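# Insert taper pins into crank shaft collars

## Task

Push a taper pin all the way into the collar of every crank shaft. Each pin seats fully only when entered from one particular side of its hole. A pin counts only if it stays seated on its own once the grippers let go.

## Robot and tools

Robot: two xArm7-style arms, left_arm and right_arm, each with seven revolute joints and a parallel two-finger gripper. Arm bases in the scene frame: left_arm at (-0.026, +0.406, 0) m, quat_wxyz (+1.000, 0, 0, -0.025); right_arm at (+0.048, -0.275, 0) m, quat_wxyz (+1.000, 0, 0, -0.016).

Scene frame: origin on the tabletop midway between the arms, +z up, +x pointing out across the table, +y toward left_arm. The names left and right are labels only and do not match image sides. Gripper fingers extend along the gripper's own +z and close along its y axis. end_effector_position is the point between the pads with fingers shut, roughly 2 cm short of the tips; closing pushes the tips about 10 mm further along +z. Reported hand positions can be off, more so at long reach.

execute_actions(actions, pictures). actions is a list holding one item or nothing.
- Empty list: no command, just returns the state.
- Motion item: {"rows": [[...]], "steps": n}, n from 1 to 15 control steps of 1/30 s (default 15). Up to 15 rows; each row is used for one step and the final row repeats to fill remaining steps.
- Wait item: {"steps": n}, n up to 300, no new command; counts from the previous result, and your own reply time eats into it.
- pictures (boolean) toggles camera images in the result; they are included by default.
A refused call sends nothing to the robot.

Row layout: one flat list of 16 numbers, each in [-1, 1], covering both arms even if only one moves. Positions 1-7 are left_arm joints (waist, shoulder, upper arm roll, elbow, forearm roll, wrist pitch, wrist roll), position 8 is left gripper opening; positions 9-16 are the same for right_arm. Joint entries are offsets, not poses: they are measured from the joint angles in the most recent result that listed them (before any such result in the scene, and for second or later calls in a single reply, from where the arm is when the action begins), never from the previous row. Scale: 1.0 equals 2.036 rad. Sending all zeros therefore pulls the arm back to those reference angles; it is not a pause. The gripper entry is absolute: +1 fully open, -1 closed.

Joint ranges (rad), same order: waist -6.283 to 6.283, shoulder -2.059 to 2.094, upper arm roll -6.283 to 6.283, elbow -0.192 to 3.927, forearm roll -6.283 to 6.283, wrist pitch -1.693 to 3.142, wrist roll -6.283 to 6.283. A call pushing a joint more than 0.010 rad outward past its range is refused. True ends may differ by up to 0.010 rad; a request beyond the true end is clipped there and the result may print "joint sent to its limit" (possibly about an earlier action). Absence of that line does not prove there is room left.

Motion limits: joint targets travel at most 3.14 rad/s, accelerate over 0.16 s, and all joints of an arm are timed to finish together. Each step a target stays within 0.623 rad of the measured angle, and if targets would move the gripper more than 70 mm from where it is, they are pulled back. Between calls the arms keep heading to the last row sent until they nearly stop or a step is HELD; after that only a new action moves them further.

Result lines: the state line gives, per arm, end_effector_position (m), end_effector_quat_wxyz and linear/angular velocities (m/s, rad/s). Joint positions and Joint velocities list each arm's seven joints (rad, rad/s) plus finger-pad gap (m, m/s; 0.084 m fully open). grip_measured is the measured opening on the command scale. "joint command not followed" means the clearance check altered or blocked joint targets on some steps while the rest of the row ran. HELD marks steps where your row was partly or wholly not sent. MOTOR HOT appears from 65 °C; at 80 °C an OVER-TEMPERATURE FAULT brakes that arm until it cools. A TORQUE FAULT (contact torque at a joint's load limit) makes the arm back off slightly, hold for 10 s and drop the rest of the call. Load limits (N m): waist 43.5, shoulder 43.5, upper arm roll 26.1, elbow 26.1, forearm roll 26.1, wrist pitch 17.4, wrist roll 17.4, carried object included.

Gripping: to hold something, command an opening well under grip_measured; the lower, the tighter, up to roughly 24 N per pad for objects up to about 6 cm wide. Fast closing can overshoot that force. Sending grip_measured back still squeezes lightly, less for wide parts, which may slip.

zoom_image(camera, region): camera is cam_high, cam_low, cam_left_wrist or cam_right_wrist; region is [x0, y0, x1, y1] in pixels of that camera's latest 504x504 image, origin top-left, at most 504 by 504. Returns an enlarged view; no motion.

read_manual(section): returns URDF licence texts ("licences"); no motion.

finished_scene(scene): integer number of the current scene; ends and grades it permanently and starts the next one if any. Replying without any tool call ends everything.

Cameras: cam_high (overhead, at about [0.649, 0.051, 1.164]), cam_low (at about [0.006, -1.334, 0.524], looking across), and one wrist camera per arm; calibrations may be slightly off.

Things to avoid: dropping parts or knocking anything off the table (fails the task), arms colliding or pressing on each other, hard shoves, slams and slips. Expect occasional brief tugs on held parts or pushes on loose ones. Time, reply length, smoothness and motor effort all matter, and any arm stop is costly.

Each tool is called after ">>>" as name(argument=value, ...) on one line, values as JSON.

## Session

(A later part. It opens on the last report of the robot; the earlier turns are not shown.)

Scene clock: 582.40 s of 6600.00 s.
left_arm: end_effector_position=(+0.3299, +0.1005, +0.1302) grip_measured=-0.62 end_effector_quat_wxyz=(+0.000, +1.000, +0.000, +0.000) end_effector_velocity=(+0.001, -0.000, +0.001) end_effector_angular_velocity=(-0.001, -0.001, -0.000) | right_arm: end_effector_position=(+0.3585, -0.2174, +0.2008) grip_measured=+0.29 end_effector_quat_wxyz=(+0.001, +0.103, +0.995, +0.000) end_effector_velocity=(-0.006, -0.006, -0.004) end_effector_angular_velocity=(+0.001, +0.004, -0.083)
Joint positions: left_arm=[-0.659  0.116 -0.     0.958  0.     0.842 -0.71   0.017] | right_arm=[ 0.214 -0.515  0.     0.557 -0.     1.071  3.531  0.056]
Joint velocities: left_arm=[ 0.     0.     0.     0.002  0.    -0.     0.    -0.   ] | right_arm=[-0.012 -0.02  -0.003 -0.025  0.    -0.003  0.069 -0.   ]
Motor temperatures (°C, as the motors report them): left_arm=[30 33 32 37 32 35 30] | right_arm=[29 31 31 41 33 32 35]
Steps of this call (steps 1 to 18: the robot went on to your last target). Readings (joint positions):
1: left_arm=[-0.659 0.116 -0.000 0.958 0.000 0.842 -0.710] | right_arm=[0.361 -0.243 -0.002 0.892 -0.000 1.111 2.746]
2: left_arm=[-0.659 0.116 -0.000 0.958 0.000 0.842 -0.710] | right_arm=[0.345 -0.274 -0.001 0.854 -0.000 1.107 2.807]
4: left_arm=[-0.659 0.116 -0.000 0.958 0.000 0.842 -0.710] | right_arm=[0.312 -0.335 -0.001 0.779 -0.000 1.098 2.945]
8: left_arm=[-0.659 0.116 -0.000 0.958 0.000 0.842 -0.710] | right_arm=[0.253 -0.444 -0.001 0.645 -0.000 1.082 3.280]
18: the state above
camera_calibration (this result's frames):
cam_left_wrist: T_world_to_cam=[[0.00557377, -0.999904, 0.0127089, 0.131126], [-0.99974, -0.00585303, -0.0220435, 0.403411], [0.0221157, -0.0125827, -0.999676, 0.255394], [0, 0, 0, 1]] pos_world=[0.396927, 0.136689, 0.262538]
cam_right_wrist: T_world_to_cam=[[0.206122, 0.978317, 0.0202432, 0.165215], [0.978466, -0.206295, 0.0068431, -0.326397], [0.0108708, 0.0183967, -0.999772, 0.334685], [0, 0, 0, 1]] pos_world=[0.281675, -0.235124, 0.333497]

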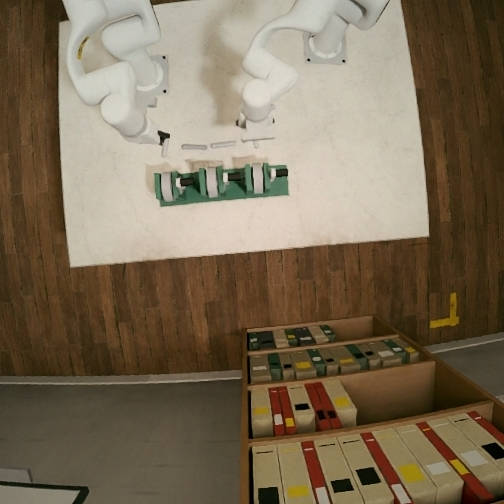

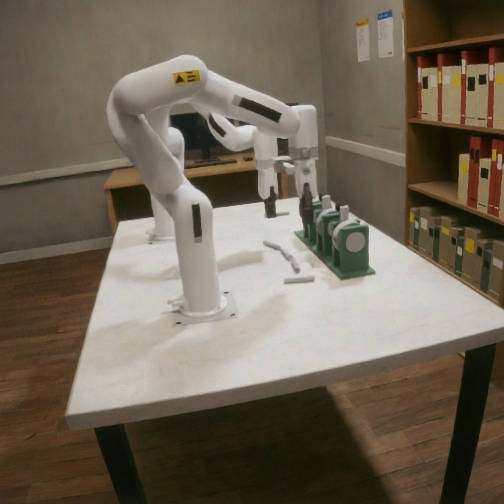

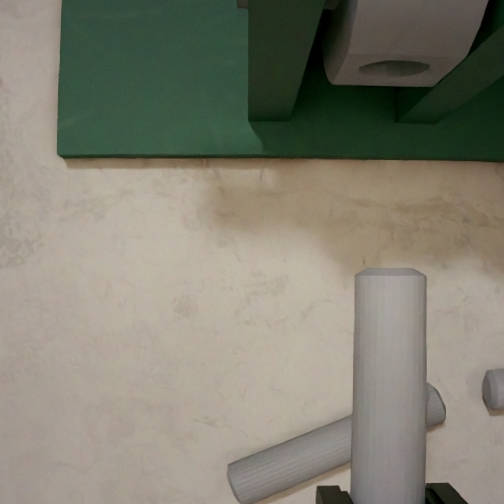

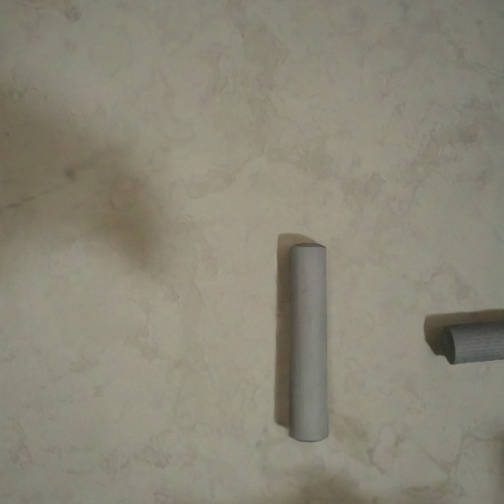

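>>> execute_actions(actions=[{"rows": [[0.0187,0.0596,0,0.0492,0,-0.0104,0.0187,-0.8, -0.0006,0.2133,0,-0.1085,0,-0.3213,0.0033,0.4]], "steps": 15}], pictures=false)

>>> execute_actions(actions=[{"steps": 20}])

>>> zoom_image(camera="cam_low", region=[240, 170, 380, 300])

Scene clock: 607.47 s of 6600.00 s.
left_arm: end_effector_position=(+0.3644, +0.0950, +0.1118) grip_measured=-0.62 end_effector_quat_wxyz=(+0.000, +1.000, -0.000, +0.000) end_effector_velocity=(+0.004, +0.003, -0.003) end_effector_angular_velocity=(+0.004, +0.003, +0.007) | right_arm: end_effector_position=(+0.3588, -0.2177, +0.0423) grip_measured=+0.39 end_effector_quat_wxyz=(-0.005, +0.107, +0.994, -0.001) end_effector_velocity=(-0.081, -0.014, -0.197) end_effector_angular_velocity=(-0.013, +0.070, +0.003)
Joint positions: left_arm=[-0.622  0.236 -0.001  1.057  0.     0.821 -0.673  0.017] | right_arm=[ 0.213 -0.12   0.     0.353 -0.     0.482  3.538  0.061]
Joint velocities: left_arm=[ 0.005  0.013  0.005  0.007  0.001 -0.     0.003 -0.   ] | right_arm=[ 0.001  0.519  0.001 -0.291 -0.    -0.74  -0.001 -0.   ]
Motor temperatures (°C, as the motors report them): left_arm=[30 33 32 37 32 35 30] | right_arm=[29 30 31 39 33 31 35]
Steps of this call (steps 1 to 30: the robot went on to your last target; steps 31 to 90: nothing new was sent; then 21.57 s passed at rest; steps 91 to 105: all 15 steps of this action). Readings (joint positions):
91: left_arm=[-0.659 0.116 -0.000 0.958 0.000 0.841 -0.710] | right_arm=[0.213 -0.518 -0.001 0.553 -0.000 1.070 3.538]
92: left_arm=[-0.657 0.121 -0.001 0.963 -0.000 0.841 -0.708] | right_arm=[0.213 -0.514 -0.001 0.552 -0.000 1.064 3.538]
94: left_arm=[-0.645 0.161 -0.003 0.999 -0.000 0.833 -0.695] | right_arm=[0.213 -0.483 -0.001 0.539 -0.000 1.013 3.538]
98: left_arm=[-0.624 0.227 0.003 1.045 0.000 0.823 -0.677] | right_arm=[0.213 -0.348 -0.000 0.469 -0.000 0.819 3.538]
105: the state above

Scene clock: 608.13 s of 6600.00 s.
left_arm: end_effector_position=(+0.3649, +0.0955, +0.1112) grip_measured=-0.62 end_effector_quat_wxyz=(+0.000, +1.000, +0.000, +0.000) end_effector_velocity=(+0.000, -0.000, +0.001) end_effector_angular_velocity=(-0.001, -0.002, -0.001) | right_arm: end_effector_position=(+0.3576, -0.2179, +0.0302) grip_measured=+0.39 end_effector_quat_wxyz=(+0.000, +0.107, +0.994, +0.000) end_effector_velocity=(-0.001, +0.000, -0.001) end_effector_angular_velocity=(-0.000, +0.002, +0.002)
Joint positions: left_arm=[-0.621  0.237 -0.     1.058  0.     0.82  -0.672  0.017] | right_arm=[ 0.213 -0.081  0.     0.336 -0.     0.417  3.538  0.061]
Joint velocities: left_arm=[ 0.    -0.001  0.    -0.001  0.    -0.001  0.     0.   ] | right_arm=[ 0.     0.002  0.    -0.001  0.    -0.001 -0.002  0.   ]
Motor temperatures (°C, as the motors report them): left_arm=[30 33 32 37 32 35 30] | right_arm=[29 30 31 39 33 31 35]
Steps of this call (steps 1 to 20: the robot went on to your last target). Readings (joint positions):
1: left_arm=[-0.622 0.236 -0.001 1.058 0.000 0.820 -0.672] | right_arm=[0.213 -0.106 0.000 0.346 -0.000 0.462 3.538]
2: left_arm=[-0.621 0.236 -0.000 1.058 0.000 0.820 -0.672] | right_arm=[0.213 -0.098 0.000 0.342 -0.000 0.448 3.538]
4: left_arm=[-0.621 0.237 -0.000 1.058 0.000 0.820 -0.672] | right_arm=[0.213 -0.090 0.000 0.341 -0.000 0.431 3.538]
8: left_arm=[-0.621 0.237 -0.000 1.058 0.000 0.820 -0.672] | right_arm=[0.213 -0.085 -0.000 0.338 -0.000 0.420 3.538]
20: the state above
camera_calibration (this result's frames):
cam_left_wrist: T_world_to_cam=[[0.00556133, -0.999904, 0.0127188, 0.126172], [-0.99974, -0.00584102, -0.0220592, 0.437959], [0.0221313, -0.0125928, -0.999676, 0.235594], [0, 0, 0, 1]] pos_world=[0.431929, 0.131685, 0.243574]
cam_right_wrist: T_world_to_cam=[[0.21376, 0.976678, 0.0201577, 0.166295], [0.976832, -0.21392, 0.00614191, -0.325425], [0.0103108, 0.0183778, -0.999778, 0.164421], [0, 0, 0, 1]] pos_world=[0.280643, -0.235053, 0.163031]

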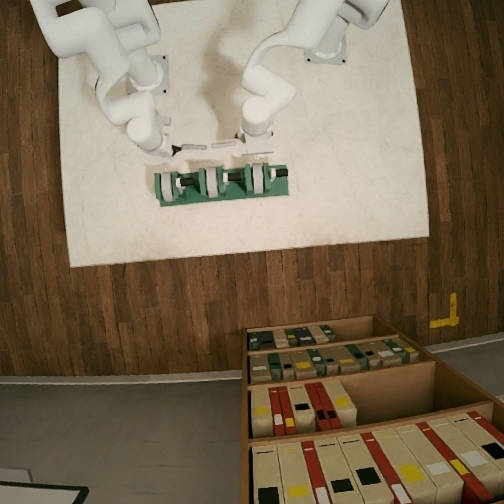

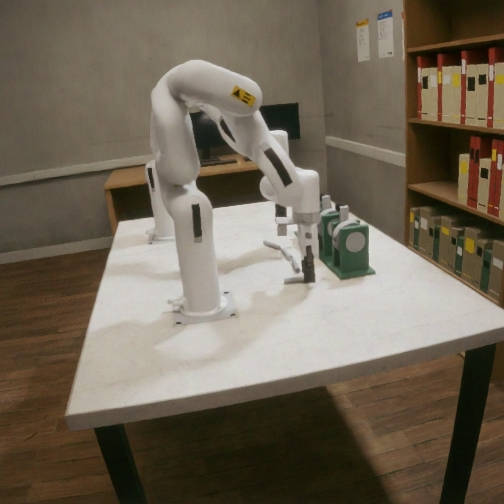

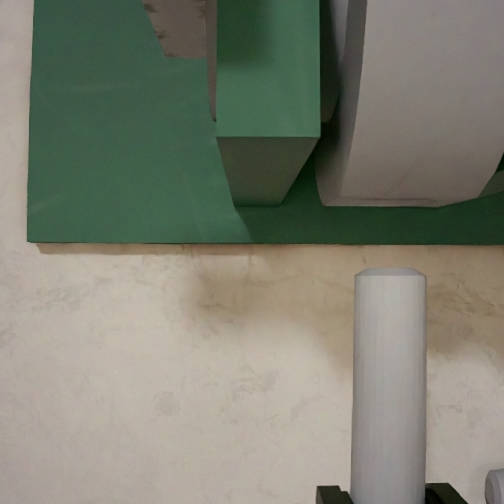

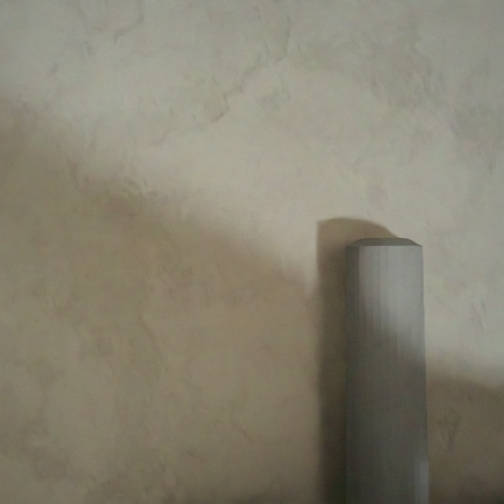

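Region (240, 170, 380, 300) of cam_low's 504x504 image, scaled by 3.600, with more detail than that image has; it fills the top 468 rows of this view, and the rest is white.

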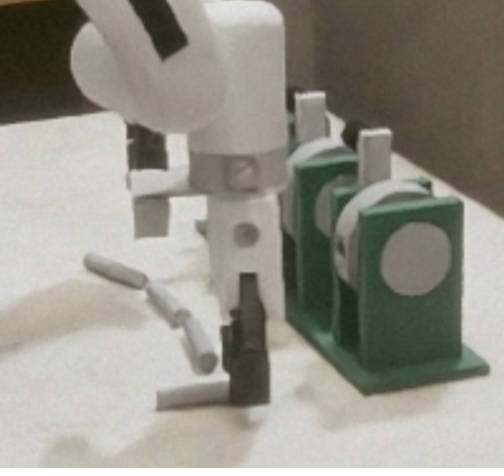

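>>> zoom_image(camera="cam_left_wrist", region=[300, 150, 500, 300])

Region (300, 150, 500, 300) of cam_left_wrist's 504x504 image, scaled by 2.520, with more detail than that image has; it fills the top 378 rows of this view, and the rest is white.

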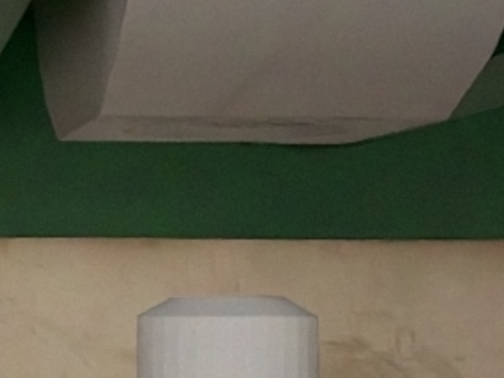

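>>> execute_actions(actions=[{"rows": [[0.0034,0.0108,0,0.015,0,0.0042,0.0034,-0.8, 0,0.0118,0,-0.0006,0,-0.0124,0,0.3],[0.0034,0.0108,0,0.015,0,0.0042,0.0034,-0.8, 0,0.0118,0,-0.0006,0,-0.0124,0,0.2],[0.0034,0.0108,0,0.015,0,0.0042,0.0034,-0.8, 0,0.0118,0,-0.0006,0,-0.0124,0,0.1],[0.0034,0.0108,0,0.015,0,0.0042,0.0034,-0.8, 0,0.0118,0,-0.0006,0,-0.0124,0,0.0],[0.0034,0.0108,0,0.015,0,0.0042,0.0034,-0.8, 0,0.0118,0,-0.0006,0,-0.0124,0,-0.1],[0.0034,0.0108,0,0.015,0,0.0042,0.0034,-0.8, 0,0.0118,0,-0.0006,0,-0.0124,0,-0.2],[0.0034,0.0108,0,0.015,0,0.0042,0.0034,-0.8, 0,0.0118,0,-0.0006,0,-0.0124,0,-0.3],[0.0034,0.0108,0,0.015,0,0.0042,0.0034,-0.8, 0,0.0118,0,-0.0006,0,-0.0124,0,-0.4],[0.0034,0.0108,0,0.015,0,0.0042,0.0034,-0.8, 0,0.0118,0,-0.0006,0,-0.0124,0,-0.45],[0.0034,0.0108,0,0.015,0,0.0042,0.0034,-0.8, 0,0.0118,0,-0.0006,0,-0.0124,0,-0.5],[0.0034,0.0108,0,0.015,0,0.0042,0.0034,-0.8, 0,0.0118,0,-0.0006,0,-0.0124,0,-0.55],[0.0034,0.0108,0,0.015,0,0.0042,0.0034,-0.8, 0,0.0118,0,-0.0006,0,-0.0124,0,-0.6],[0.0034,0.0108,0,0.015,0,0.0042,0.0034,-0.8, 0,0.0118,0,-0.0006,0,-0.0124,0,-0.65],[0.0034,0.0108,0,0.015,0,0.0042,0.0034,-0.8, 0,0.0118,0,-0.0006,0,-0.0124,0,-0.7],[0.0034,0.0108,0,0.015,0,0.0042,0.0034,-0.8, 0,0.0118,0,-0.0006,0,-0.0124,0,-0.8]], "steps": 15}], pictures=false)

>>> execute_actions(actions=[{"steps": 8}])

Scene clock: 644.20 s of 6600.00 s.
left_arm: end_effector_position=(+0.3728, +0.0936, +0.1111) grip_measured=-0.62 end_effector_quat_wxyz=(+0.000, +1.000, +0.000, +0.000) end_effector_velocity=(+0.002, +0.000, +0.000) end_effector_angular_velocity=(-0.000, -0.001, +0.002) | right_arm: end_effector_position=(+0.3576, -0.2179, +0.0244) grip_measured=-0.61 end_effector_quat_wxyz=(+0.000, +0.107, +0.994, +0.000) end_effector_velocity=(-0.001, +0.000, -0.001) end_effector_angular_velocity=(-0.000, +0.002, +0.003)
Joint positions: left_arm=[-0.614  0.259 -0.     1.088  0.     0.829 -0.665  0.017] | right_arm=[ 0.213 -0.058  0.     0.335 -0.     0.392  3.538  0.017]
Joint velocities: left_arm=[0.001 0.002 0.001 0.003 0.    0.    0.    0.   ] | right_arm=[ 0.001  0.001 -0.    -0.001  0.    -0.001 -0.003  0.   ]
Motor temperatures (°C, as the motors report them): left_arm=[30 33 32 37 32 35 30] | right_arm=[29 30 31 37 33 31 35]
Steps of this call (steps 1 to 15: the robot went on to your last target; steps 16 to 90: nothing new was sent; then 32.57 s passed at rest; steps 91 to 105: all 15 steps of this action). Readings (joint positions):
91: left_arm=[-0.621 0.238 -0.000 1.059 0.000 0.821 -0.672] | right_arm=[0.213 -0.081 0.000 0.336 -0.000 0.416 3.538]
92: left_arm=[-0.620 0.241 -0.001 1.063 0.000 0.823 -0.671] | right_arm=[0.213 -0.077 0.000 0.336 -0.000 0.411 3.538]
94: left_arm=[-0.617 0.252 -0.000 1.078 0.000 0.826 -0.668] | right_arm=[0.213 -0.065 0.000 0.335 -0.000 0.400 3.538]
98: left_arm=[-0.614 0.258 0.000 1.087 0.000 0.828 -0.666] | right_arm=[0.213 -0.059 0.000 0.335 -0.000 0.394 3.538]
105: the state above

Scene clock: 644.47 s of 6600.00 s.
left_arm: end_effector_position=(+0.3729, +0.0936, +0.1111) grip_measured=-0.62 end_effector_quat_wxyz=(+0.000, +1.000, +0.000, +0.000) end_effector_velocity=(-0.000, +0.000, -0.000) end_effector_angular_velocity=(+0.001, -0.000, +0.001) | right_arm: end_effector_position=(+0.3576, -0.2179, +0.0244) grip_measured=-0.61 end_effector_quat_wxyz=(+0.001, +0.107, +0.994, +0.000) end_effector_velocity=(-0.000, +0.000, -0.000) end_effector_angular_velocity=(+0.000, +0.000, +0.001)
Joint positions: left_arm=[-0.614  0.259 -0.     1.089  0.     0.829 -0.665  0.017] | right_arm=[ 0.213 -0.058  0.     0.335 -0.     0.392  3.538  0.017]
Joint velocities: left_arm=[ 0.    -0.     0.    -0.001  0.001  0.    -0.001 -0.   ] | right_arm=[ 0.     0.     0.    -0.     0.    -0.    -0.001  0.   ]
Motor temperatures (°C, as the motors report them): left_arm=[30 33 32 37 32 35 30] | right_arm=[29 30 31 37 33 31 35]
Steps of this call (steps 1 to 8: the robot went on to your last target). Readings (joint positions):
1: left_arm=[-0.614 0.259 -0.000 1.088 0.000 0.829 -0.665] | right_arm=[0.213 -0.058 0.000 0.335 -0.000 0.392 3.538]
2: left_arm=[-0.614 0.259 -0.000 1.089 0.000 0.829 -0.665] | right_arm=[0.213 -0.058 0.000 0.335 -0.000 0.392 3.538]
4: left_arm=[-0.614 0.259 -0.000 1.089 0.000 0.829 -0.665] | right_arm=[0.213 -0.058 0.000 0.335 -0.000 0.392 3.538]
8: the state above
camera_calibration (this result's frames):
cam_left_wrist: T_world_to_cam=[[0.00553739, -0.999904, 0.0127225, 0.124246], [-0.99974, -0.00581716, -0.0220597, 0.44594], [0.0221316, -0.0125971, -0.999676, 0.235297], [0, 0, 0, 1]] pos_world=[0.439929, 0.129792, 0.243478]
cam_right_wrist: T_world_to_cam=[[0.213722, 0.976683, 0.0203134, 0.166387], [0.976836, -0.213891, 0.00649554, -0.32546], [0.0106889, 0.0184546, -0.999773, 0.158442], [0, 0, 0, 1]] pos_world=[0.280667, -0.235044, 0.15714]

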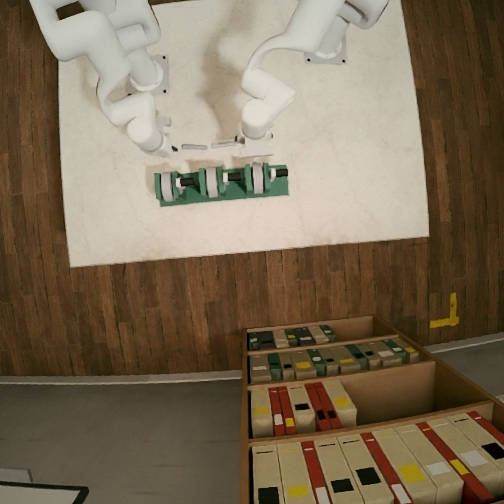

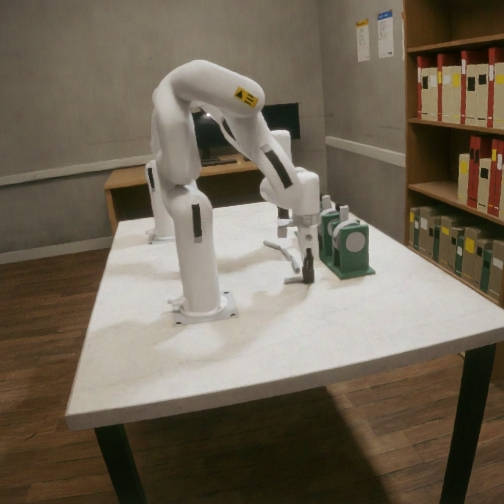

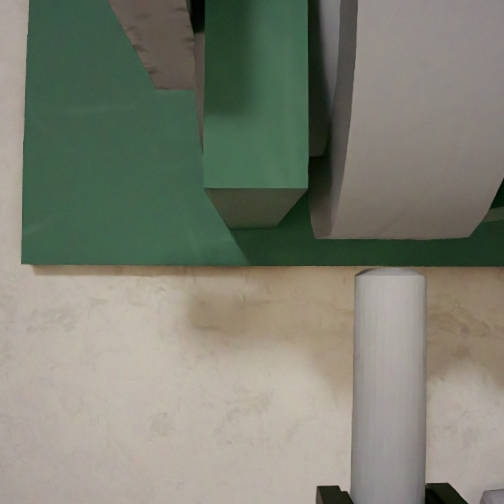

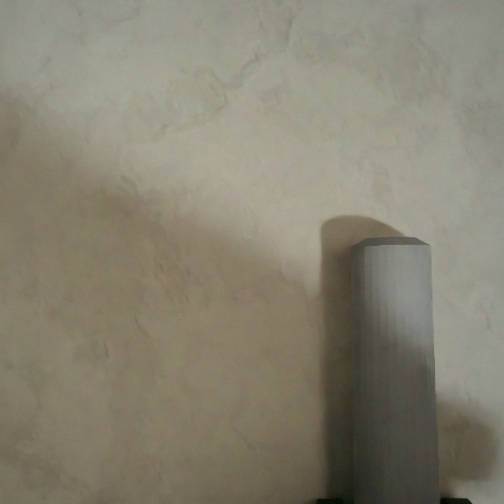

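>>> execute_actions(actions=[{"rows": [[0,0,0,0,0,0,0,-0.8, 0,-0.05,0,0.02,0,0.07,0,-0.8],[0,0,0,0,0,0,0,-0.8, 0,-0.05,0,0.02,0,0.07,0,-0.8],[0,0,0,0,0,0,0,-0.8, 0,-0.05,0,0.02,0,0.07,0,-0.8],[0,0,0,0,0,0,0,-0.8, 0,-0.2259,0,0.1071,0,0.3335,0,-0.8]], "steps": 15}], pictures=false)

>>> execute_actions(actions=[{"steps": 10}], pictures=false)

Scene clock: 656.47 s of 6600.00 s.
left_arm: end_effector_position=(+0.3729, +0.0936, +0.1111) grip_measured=-0.62 end_effector_quat_wxyz=(+0.000, +1.000, +0.000, +0.000) end_effector_velocity=(-0.001, +0.001, -0.001) end_effector_angular_velocity=(+0.001, +0.002, +0.001) | right_arm: end_effector_position=(+0.3656, -0.2165, +0.1777) grip_measured=-0.61 end_effector_quat_wxyz=(+0.003, +0.107, +0.994, +0.001) end_effector_velocity=(-0.050, -0.010, +0.315) end_effector_angular_velocity=(+0.017, -0.089, -0.000)
Joint positions: left_arm=[-0.614  0.259 -0.     1.089  0.     0.829 -0.665  0.017] | right_arm=[ 0.213 -0.461 -0.     0.526 -0.     0.982  3.538  0.017]
Joint velocities: left_arm=[-0.     0.     0.    -0.002 -0.     0.001 -0.001 -0.   ] | right_arm=[ 0.    -0.746 -0.002  0.379 -0.     1.034 -0.002  0.   ]
Motor temperatures (°C, as the motors report them): left_arm=[30 33 32 37 32 35 30] | right_arm=[29 30 31 36 33 31 35]
Steps of this call (steps 1 to 15: the robot went on to your last target; steps 16 to 90: nothing new was sent; then 8.50 s passed at rest; steps 91 to 105: all 15 steps of this action). Readings (joint positions):
91: left_arm=[-0.614 0.259 -0.000 1.089 0.000 0.829 -0.665] | right_arm=[0.213 -0.058 0.000 0.335 -0.000 0.392 3.538]
92: left_arm=[-0.614 0.259 -0.000 1.089 0.000 0.829 -0.665] | right_arm=[0.213 -0.061 0.000 0.336 -0.000 0.399 3.538]
94: left_arm=[-0.614 0.259 -0.000 1.089 0.000 0.829 -0.665] | right_arm=[0.213 -0.091 0.000 0.345 -0.000 0.447 3.538]
98: left_arm=[-0.614 0.259 -0.000 1.089 0.000 0.829 -0.665] | right_arm=[0.213 -0.224 0.000 0.410 -0.000 0.636 3.538]
105: the state above

Scene clock: 656.80 s of 6600.00 s.
left_arm: end_effector_position=(+0.3729, +0.0936, +0.1111) grip_measured=-0.62 end_effector_quat_wxyz=(+0.000, +1.000, +0.000, +0.000) end_effector_velocity=(-0.000, +0.000, +0.000) end_effector_angular_velocity=(+0.000, +0.000, -0.000) | right_arm: end_effector_position=(+0.3571, -0.2181, +0.1983) grip_measured=-0.61 end_effector_quat_wxyz=(-0.001, +0.107, +0.994, -0.001) end_effector_velocity=(+0.002, +0.000, +0.011) end_effector_angular_velocity=(+0.002, -0.014, -0.000)
Joint positions: left_arm=[-0.614  0.259 -0.     1.089  0.     0.829 -0.665  0.017] | right_arm=[ 0.213 -0.515  0.     0.551 -0.     1.069  3.538  0.017]
Joint velocities: left_arm=[ 0.    -0.    -0.     0.     0.     0.001  0.    -0.   ] | right_arm=[-0.    -0.019  0.001  0.017 -0.     0.022  0.001 -0.   ]
Motor temperatures (°C, as the motors report them): left_arm=[30 33 32 37 32 35 30] | right_arm=[29 30 31 36 33 31 35]
Steps of this call (steps 1 to 10: the robot went on to your last target). Readings (joint positions):
1: left_arm=[-0.614 0.259 -0.000 1.089 0.000 0.829 -0.665] | right_arm=[0.213 -0.481 -0.000 0.537 -0.000 1.010 3.538]
2: left_arm=[-0.614 0.259 -0.000 1.089 0.000 0.829 -0.665] | right_arm=[0.213 -0.494 -0.000 0.544 -0.000 1.029 3.538]
4: left_arm=[-0.614 0.259 -0.000 1.089 0.000 0.829 -0.665] | right_arm=[0.213 -0.506 0.000 0.548 -0.000 1.051 3.538]
8: left_arm=[-0.614 0.259 -0.000 1.089 0.000 0.829 -0.665] | right_arm=[0.213 -0.513 0.000 0.550 -0.000 1.066 3.538]
10: the state above

>>> execute_actions(actions=[{"rows": [[0,0,0,0,0,0,0,-0.8, 0.0959,0.5253,0,0.6821,0,0.1554,-0.0099,-0.8]], "steps": 15}], pictures=false)

>>> execute_actions(actions=[{"steps": 25}])

>>> zoom_image(camera="cam_low", region=[250, 170, 370, 270])

Scene clock: 663.23 s of 6600.00 s.
left_arm: end_effector_position=(+0.3729, +0.0936, +0.1111) grip_measured=-0.62 end_effector_quat_wxyz=(+0.000, +1.000, +0.000, +0.000) end_effector_velocity=(+0.000, -0.000, +0.000) end_effector_angular_velocity=(-0.000, -0.000, +0.001) | right_arm: end_effector_position=(+0.4758, -0.1314, +0.1949) grip_measured=-0.61 end_effector_quat_wxyz=(-0.102, +0.029, +0.994, -0.038) end_effector_velocity=(+0.307, +0.187, -0.058) end_effector_angular_velocity=(-0.034, +0.144, +0.185)
Joint positions: left_arm=[-0.614  0.259 -0.     1.089  0.     0.829 -0.665  0.017] | right_arm=[ 0.354  0.138  0.001  1.219 -0.     1.298  3.523  0.017]
Joint velocities: left_arm=[ 0.     0.001 -0.     0.001 -0.    -0.    -0.001 -0.   ] | right_arm=[ 0.169  1.31   0.004  1.504  0.01   0.341 -0.017 -0.003]
Motor temperatures (°C, as the motors report them): left_arm=[30 33 32 37 32 35 30] | right_arm=[29 30 31 37 33 31 35]
Steps of this call (steps 1 to 30: the robot went on to your last target; steps 31 to 90: nothing new was sent; then 2.93 s passed at rest; steps 91 to 105: all 15 steps of this action). Readings (joint positions):
91: left_arm=[-0.614 0.259 -0.000 1.089 0.000 0.829 -0.665] | right_arm=[0.213 -0.517 0.000 0.554 -0.000 1.071 3.538]
92: left_arm=[-0.614 0.259 -0.000 1.089 0.000 0.829 -0.665] | right_arm=[0.215 -0.512 -0.000 0.559 -0.000 1.075 3.538]
94: left_arm=[-0.614 0.259 -0.000 1.089 0.000 0.829 -0.665] | right_arm=[0.230 -0.464 -0.002 0.607 -0.001 1.101 3.536]
98: left_arm=[-0.614 0.259 -0.000 1.089 0.000 0.829 -0.665] | right_arm=[0.293 -0.238 0.000 0.836 -0.000 1.199 3.530]
105: the state above

Scene clock: 664.07 s of 6600.00 s.
left_arm: end_effector_position=(+0.3729, +0.0936, +0.1111) grip_measured=-0.62 end_effector_quat_wxyz=(+0.000, +1.000, +0.000, +0.000) end_effector_velocity=(+0.000, -0.000, +0.000) end_effector_angular_velocity=(-0.000, -0.000, +0.000) | right_arm: end_effector_position=(+0.6300, -0.0447, +0.2498) grip_measured=-0.61 end_effector_quat_wxyz=(-0.000, -0.000, +1.000, -0.000) end_effector_velocity=(+0.002, +0.002, +0.001) end_effector_angular_velocity=(+0.003, -0.004, +0.001)
Joint positions: left_arm=[-0.614  0.259 -0.     1.089  0.     0.829 -0.665  0.017] | right_arm=[ 0.408  0.554 -0.     1.938 -0.     1.385  3.518  0.017]
Joint velocities: left_arm=[-0.    -0.    -0.     0.001 -0.     0.001 -0.    -0.   ] | right_arm=[ 0.     0.006  0.001  0.011  0.    -0.     0.    -0.   ]
Motor temperatures (°C, as the motors report them): left_arm=[30 33 32 37 32 35 30] | right_arm=[29 30 31 37 33 31 35]
Steps of this call (steps 1 to 25: the robot went on to your last target). Readings (joint positions):
1: left_arm=[-0.614 0.259 -0.000 1.089 0.000 0.829 -0.665] | right_arm=[0.360 0.181 0.001 1.270 -0.000 1.307 3.523]
2: left_arm=[-0.614 0.259 -0.000 1.089 0.000 0.829 -0.665] | right_arm=[0.365 0.219 0.001 1.323 -0.000 1.315 3.522]
4: left_arm=[-0.614 0.259 -0.000 1.089 0.000 0.829 -0.665] | right_arm=[0.373 0.281 0.001 1.430 -0.000 1.326 3.521]
8: left_arm=[-0.614 0.259 -0.000 1.089 0.000 0.829 -0.665] | right_arm=[0.387 0.392 -0.000 1.645 -0.000 1.350 3.520]
25: the state above
camera_calibration (this result's frames):
cam_left_wrist: T_world_to_cam=[[0.0055375, -0.999904, 0.0127226, 0.124246], [-0.99974, -0.00581728, -0.0220598, 0.44594], [0.0221317, -0.0125972, -0.999676, 0.235297], [0, 0, 0, 1]] pos_world=[0.439929, 0.129792, 0.243478]
cam_right_wrist: T_world_to_cam=[[0.000567826, 0.999809, 0.0195192, 0.0699193], [0.999986, -0.000669038, 0.00517907, -0.560661], [0.00519115, 0.019516, -0.999796, 0.38126], [0, 0, 0, 1]] pos_world=[0.558635, -0.0777218, 0.382721]

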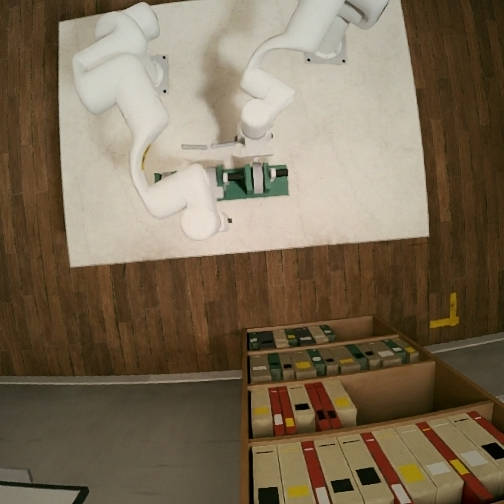

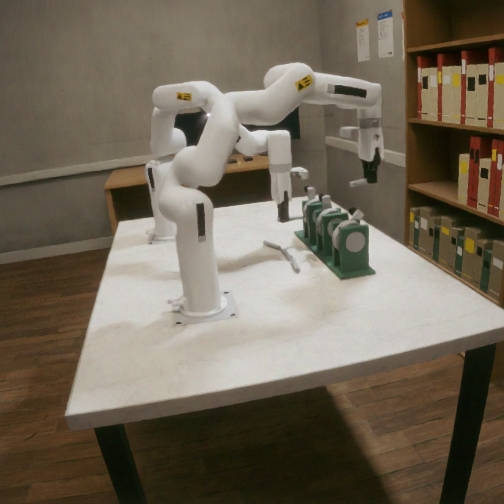

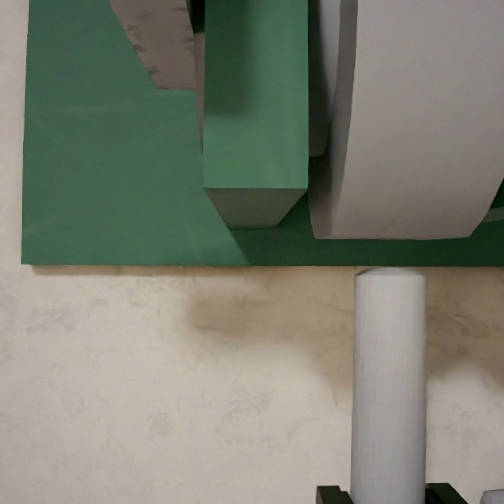

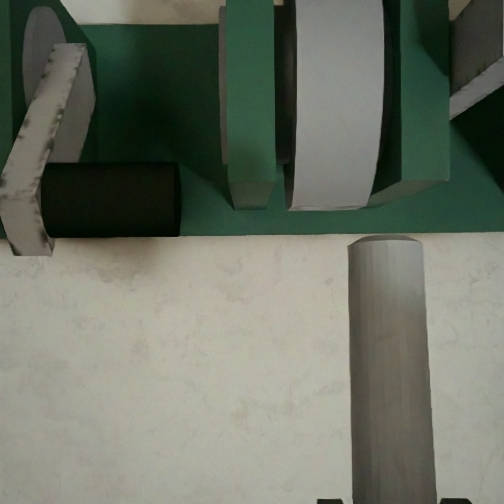

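Region (250, 170, 370, 270) of cam_low's 504x504 image, scaled by 4.200, with more detail than that image has.

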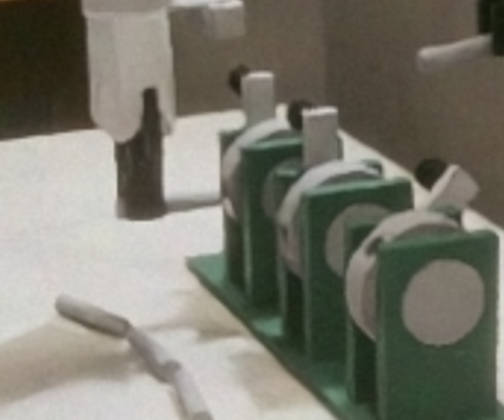

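>>> execute_actions(actions=[{"rows": [[0.0072,0.0136,0,0.0192,0,0.0056,0.0072,-0.8, 0.0045,0.0426,0,-0.1255,0,-0.1686,0.0043,-0.8]], "steps": 15}], pictures=false)

>>> execute_actions(actions=[{"steps": 20}])

>>> zoom_image(camera="cam_low", region=[250, 170, 390, 270])

Scene clock: 689.20 s of 6600.00 s.
left_arm: end_effector_position=(+0.3823, +0.0934, +0.1094) grip_measured=-0.62 end_effector_quat_wxyz=(-0.001, +1.000, -0.001, -0.002) end_effector_velocity=(+0.013, -0.001, +0.008) end_effector_angular_velocity=(-0.016, -0.030, +0.009) | right_arm: end_effector_position=(+0.6298, -0.0386, +0.1154) grip_measured=-0.61 end_effector_quat_wxyz=(-0.002, -0.001, +1.000, -0.001) end_effector_velocity=(+0.034, +0.013, +0.028) end_effector_angular_velocity=(+0.060, -0.152, -0.004)
Joint positions: left_arm=[-0.601  0.288 -0.002  1.125 -0.001  0.842 -0.651  0.017] | right_arm=[ 0.417  0.64   0.     1.689 -0.     1.053  3.526  0.017]
Joint velocities: left_arm=[ 0.004 -0.001  0.008  0.017  0.004 -0.016 -0.001 -0.001] | right_arm=[ 0.    -0.037 -0.002 -0.014 -0.    -0.141  0.003  0.   ]
Motor temperatures (°C, as the motors report them): left_arm=[30 33 32 37 32 35 30] | right_arm=[29 31 31 38 33 31 35]
Steps of this call (steps 1 to 30: the robot went on to your last target; steps 31 to 90: nothing new was sent; then 21.63 s passed at rest; steps 91 to 105: all 15 steps of this action). Readings (joint positions):
91: left_arm=[-0.614 0.260 -0.000 1.089 0.000 0.829 -0.665] | right_arm=[0.408 0.555 0.000 1.939 -0.000 1.384 3.518]
92: left_arm=[-0.612 0.263 -0.001 1.094 -0.000 0.831 -0.663] | right_arm=[0.409 0.555 0.000 1.936 -0.000 1.378 3.518]
94: left_arm=[-0.606 0.277 -0.001 1.113 -0.000 0.836 -0.656] | right_arm=[0.410 0.562 -0.000 1.905 -0.000 1.328 3.519]
98: left_arm=[-0.602 0.286 -0.003 1.122 -0.001 0.842 -0.652] | right_arm=[0.414 0.605 0.000 1.790 -0.000 1.188 3.523]
105: the state above

Scene clock: 689.87 s of 6600.00 s.
left_arm: end_effector_position=(+0.3855, +0.0942, +0.1114) grip_measured=-0.62 end_effector_quat_wxyz=(+0.000, +1.000, +0.001, +0.001) end_effector_velocity=(-0.003, -0.000, -0.003) end_effector_angular_velocity=(+0.004, +0.007, -0.003) | right_arm: end_effector_position=(+0.6303, -0.0383, +0.1135) grip_measured=-0.61 end_effector_quat_wxyz=(+0.000, -0.001, +1.000, -0.000) end_effector_velocity=(-0.001, +0.000, -0.001) end_effector_angular_velocity=(+0.000, +0.002, +0.000)
Joint positions: left_arm=[-0.599  0.287  0.001  1.128  0.     0.84  -0.651  0.017] | right_arm=[ 0.417  0.64  -0.     1.683 -0.     1.042  3.526  0.017]
Joint velocities: left_arm=[-0.001  0.002 -0.002 -0.004 -0.001  0.002  0.    -0.   ] | right_arm=[-0.     0.001  0.001 -0.     0.     0.     0.    -0.   ]
Motor temperatures (°C, as the motors report them): left_arm=[30 33 32 37 32 35 30] | right_arm=[29 31 31 38 33 31 35]
Steps of this call (steps 1 to 20: the robot went on to your last target). Readings (joint positions):
1: left_arm=[-0.601 0.288 -0.002 1.126 -0.000 0.842 -0.651] | right_arm=[0.417 0.639 -0.000 1.689 -0.000 1.050 3.526]
2: left_arm=[-0.600 0.287 -0.001 1.127 -0.000 0.841 -0.651] | right_arm=[0.417 0.638 -0.000 1.689 -0.000 1.047 3.526]
4: left_arm=[-0.598 0.287 0.002 1.128 0.001 0.839 -0.651] | right_arm=[0.417 0.637 -0.000 1.688 -0.000 1.044 3.526]
8: left_arm=[-0.597 0.286 0.004 1.132 0.001 0.836 -0.651] | right_arm=[0.417 0.639 -0.000 1.684 -0.000 1.042 3.526]
20: the state above
camera_calibration (this result's frames):
cam_left_wrist: T_world_to_cam=[[0.00669718, -0.999893, 0.0130338, 0.124265], [-0.999711, -0.00699583, -0.0230047, 0.458774], [0.0230934, -0.012876, -0.99965, 0.234918], [0, 0, 0, 1]] pos_world=[0.452384, 0.130486, 0.24377]
cam_right_wrist: T_world_to_cam=[[0.0000300135, 0.9998, 0.0199992, 0.0665287], [0.99998, -0.00015512, 0.00625403, -0.560382], [0.00625589, 0.0199987, -0.99978, 0.244134], [0, 0, 0, 1]] pos_world=[0.558842, -0.0714847, 0.246255]

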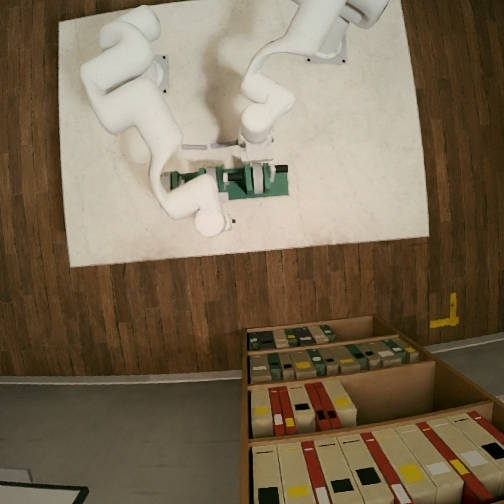

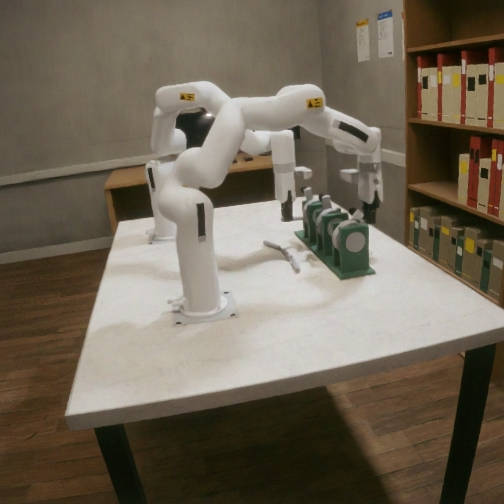

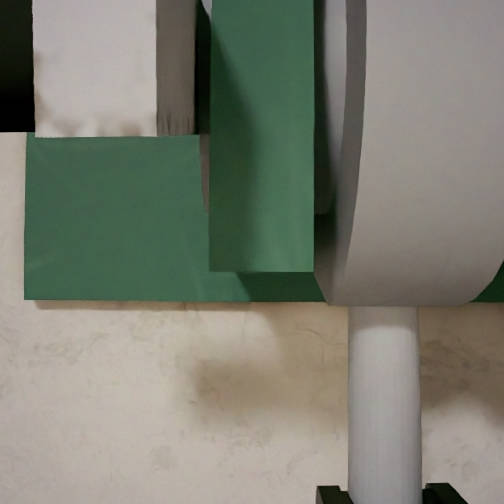

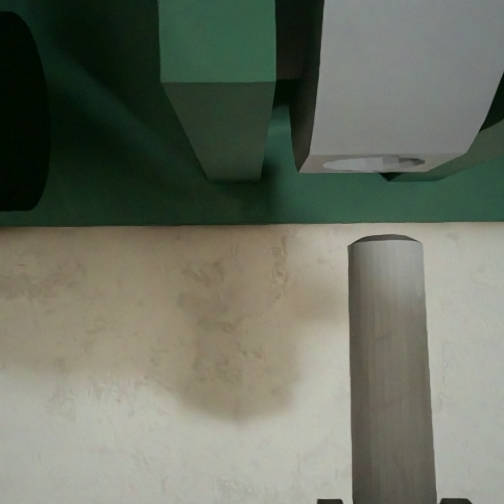

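Region (250, 170, 390, 270) of cam_low's 504x504 image, scaled by 3.600, with more detail than that image has; it fills the top 360 rows of this view, and the rest is white.

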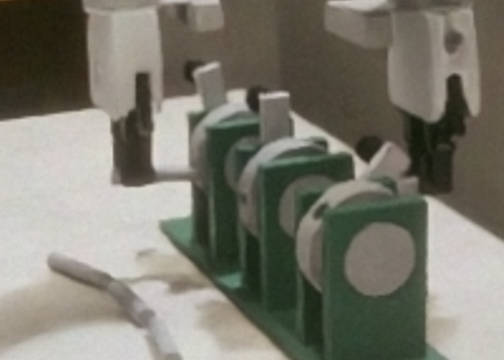

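>>> execute_actions(actions=[])

Scene clock: 706.10 s of 6600.00 s.
left_arm: end_effector_position=(+0.3849, +0.0938, +0.1110) grip_measured=-0.61 end_effector_quat_wxyz=(+0.000, +1.000, +0.000, +0.000) end_effector_velocity=(+0.000, -0.000, +0.001) end_effector_angular_velocity=(-0.001, -0.000, -0.001) | right_arm: end_effector_position=(+0.6303, -0.0384, +0.1134) grip_measured=-0.61 end_effector_quat_wxyz=(+0.000, -0.001, +1.000, -0.000) end_effector_velocity=(+0.000, -0.001, -0.000) end_effector_angular_velocity=(-0.001, +0.001, -0.002)
Joint positions: left_arm=[-0.599  0.287 -0.     1.128  0.     0.84  -0.651  0.017] | right_arm=[ 0.417  0.64  -0.     1.683 -0.     1.042  3.526  0.017]
Joint velocities: left_arm=[ 0.    -0.001 -0.     0.001 -0.     0.001  0.001  0.   ] | right_arm=[-0.001  0.    -0.001 -0.001  0.     0.    -0.     0.   ]
Motor temperatures (°C, as the motors report them): left_arm=[30 34 32 38 32 35 30] | right_arm=[29 31 31 39 33 31 35]
Steps of this call (steps 1 to 15: the robot went on to your last target; steps 16 to 90: nothing new was sent; then 13.23 s passed at rest). Readings (joint positions):
1: left_arm=[-0.599 0.287 0.001 1.128 0.000 0.840 -0.651] | right_arm=[0.417 0.640 -0.000 1.683 -0.000 1.042 3.526]
2: left_arm=[-0.599 0.287 0.000 1.128 0.000 0.840 -0.651] | right_arm=[0.417 0.640 -0.000 1.683 -0.000 1.042 3.526]
4: left_arm=[-0.599 0.287 0.000 1.128 0.000 0.840 -0.651] | right_arm=[0.417 0.640 -0.000 1.683 -0.000 1.042 3.526]
8: left_arm=[-0.599 0.287 0.000 1.128 0.000 0.840 -0.651] | right_arm=[0.417 0.640 -0.000 1.683 -0.000 1.042 3.526]
90: the state above
All arms were judged still, so your last target was given up. Only a new action makes them travel on or press farther. Fingers that are still opening or closing keep moving.
camera_calibration (this result's frames):
cam_left_wrist: T_world_to_cam=[[0.00551028, -0.999904, 0.0126759, 0.124404], [-0.999742, -0.00578809, -0.0219858, 0.457901], [0.0220571, -0.0125514, -0.999678, 0.234936], [0, 0, 0, 1]] pos_world=[0.451915, 0.129991, 0.243351]
cam_right_wrist: T_world_to_cam=[[0.0000271754, 0.999801, 0.0199417, 0.0665491], [0.999981, -0.000149035, 0.00610934, -0.56033], [0.0061111, 0.0199412, -0.999782, 0.244136], [0, 0, 0, 1]] pos_world=[0.558825, -0.0714877, 0.246179]

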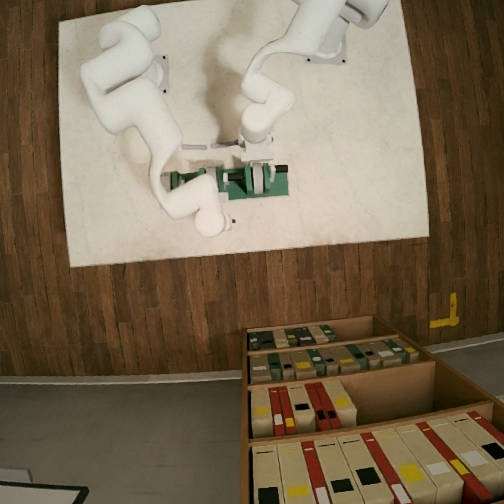

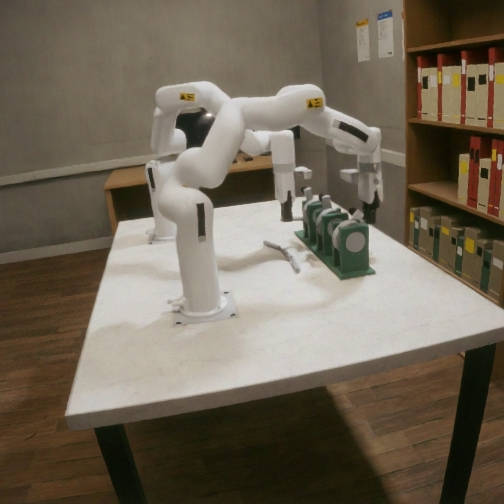

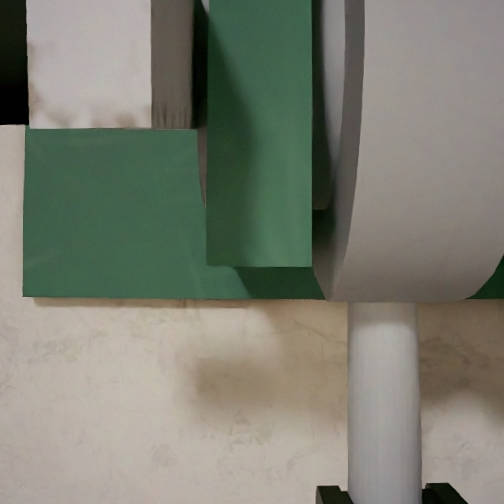

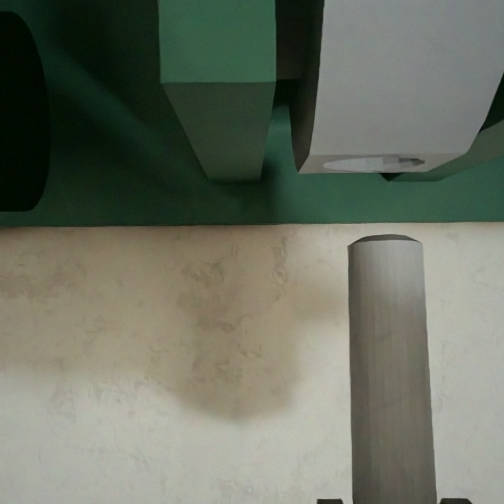

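>>> execute_actions(actions=[{"rows":[[0.0086,0.0172,0,0.0248,0,0.0075,0.0086,-0.8, 0.0008,-0.0188,0,-0.031,0,-0.0122,0.0008,-0.8]],"steps":15}])

Scene clock: 725.93 s of 6600.00 s.
left_arm: end_effector_position=(+0.3968, +0.0943, +0.1089) grip_measured=-0.62 end_effector_quat_wxyz=(-0.002, +1.000, -0.001, -0.004) end_effector_velocity=(+0.013, +0.001, +0.012) end_effector_angular_velocity=(-0.013, -0.026, +0.012) | right_arm: end_effector_position=(+0.6201, -0.0415, +0.1132) grip_measured=-0.61 end_effector_quat_wxyz=(+0.000, -0.001, +1.000, -0.000) end_effector_velocity=(-0.000, -0.000, -0.001) end_effector_angular_velocity=(+0.000, -0.000, +0.000)
Joint positions: left_arm=[-0.583  0.323 -0.002  1.175 -0.     0.861 -0.633  0.017] | right_arm=[ 0.419  0.603 -0.     1.62  -0.     1.017  3.528  0.017]
Joint velocities: left_arm=[ 0.006 -0.007  0.009  0.021  0.003  0.     0.001 -0.   ] | right_arm=[ 0.    -0.001 -0.    -0.004  0.    -0.003 -0.    -0.   ]
Motor temperatures (°C, as the motors report them): left_arm=[30 34 32 38 32 36 30] | right_arm=[29 31 31 39 33 31 35]
Steps of this call (steps 1 to 90: nothing new was sent; then 16.33 s passed at rest; steps 91 to 105: all 15 steps of this action). Readings (joint positions):
91: left_arm=[-0.599 0.287 -0.000 1.128 0.000 0.841 -0.650] | right_arm=[0.417 0.640 -0.000 1.682 -0.000 1.041 3.526]
92: left_arm=[-0.598 0.291 -0.001 1.133 -0.000 0.844 -0.648] | right_arm=[0.418 0.637 -0.000 1.676 -0.000 1.039 3.527]
94: left_arm=[-0.591 0.308 -0.003 1.154 -0.000 0.853 -0.641] | right_arm=[0.418 0.620 -0.000 1.648 -0.000 1.028 3.527]
98: left_arm=[-0.585 0.321 -0.003 1.169 -0.001 0.859 -0.635] | right_arm=[0.419 0.605 0.000 1.625 -0.000 1.019 3.528]
105: the state above
camera_calibration (this result's frames):
cam_left_wrist: T_world_to_cam=[[0.00313883, -0.999963, 0.00803756, 0.126282], [-0.999893, -0.00325342, -0.0142835, 0.468717], [0.0143091, -0.00799186, -0.999866, 0.235235], [0, 0, 0, 1]] pos_world=[0.464905, 0.129682, 0.240884]
cam_right_wrist: T_world_to_cam=[[0.0000638687, 0.999802, 0.0199014, 0.0696267], [0.999982, -0.000184096, 0.00603935, -0.550136], [0.00604182, 0.0199007, -0.999784, 0.244115], [0, 0, 0, 1]] pos_world=[0.548647, -0.0745722, 0.245999]

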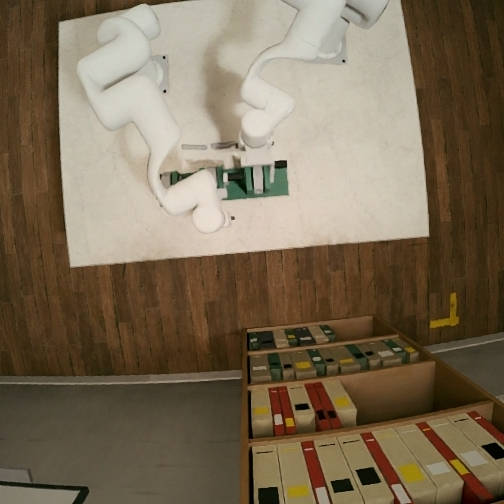

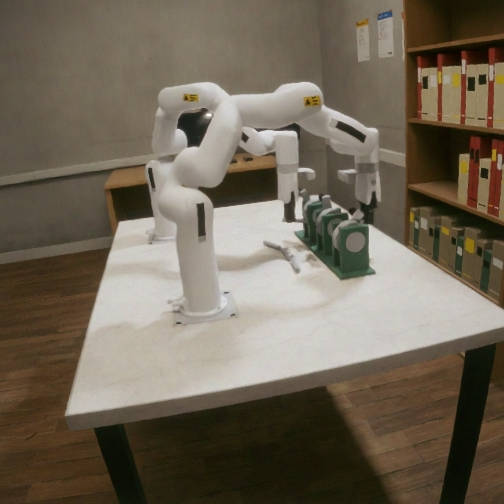

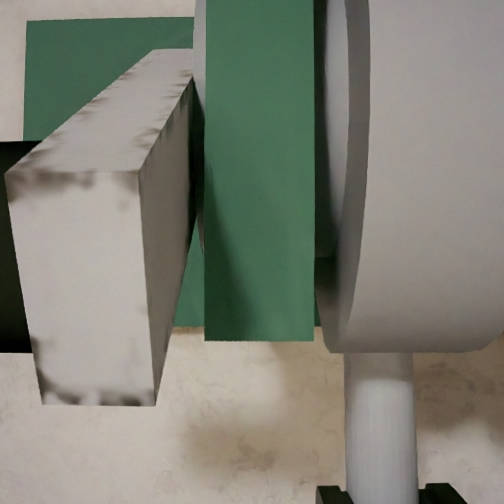

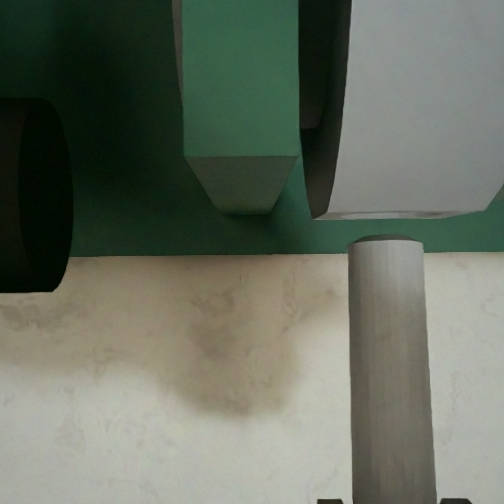

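>>> zoom_image(camera="cam_low", region=[250, 170, 400, 290])

>>> zoom_image(camera="cam_right_wrist", region=[280, 180, 500, 300])

Region (250, 170, 400, 290) of cam_low's 504x504 image, scaled by 3.360, with more detail than that image has; it fills the top 403 rows of this view, and the rest is white.

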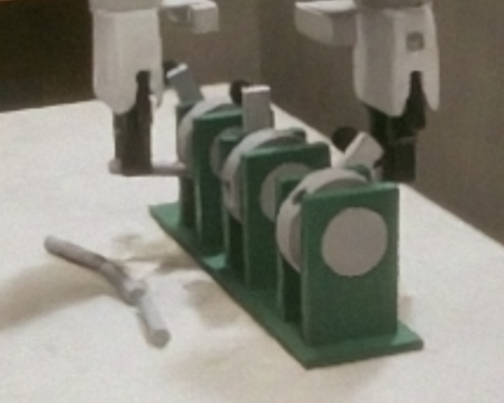

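Region (280, 180, 500, 300) of cam_right_wrist's 504x504 image, scaled by 2.291, with more detail than that image has; it fills the top 275 rows of this view, and the rest is white.

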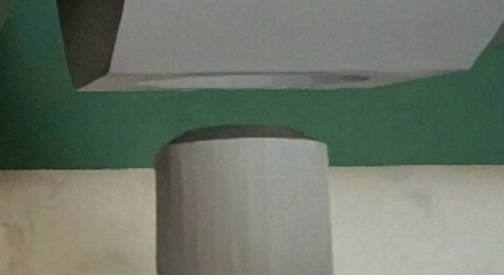

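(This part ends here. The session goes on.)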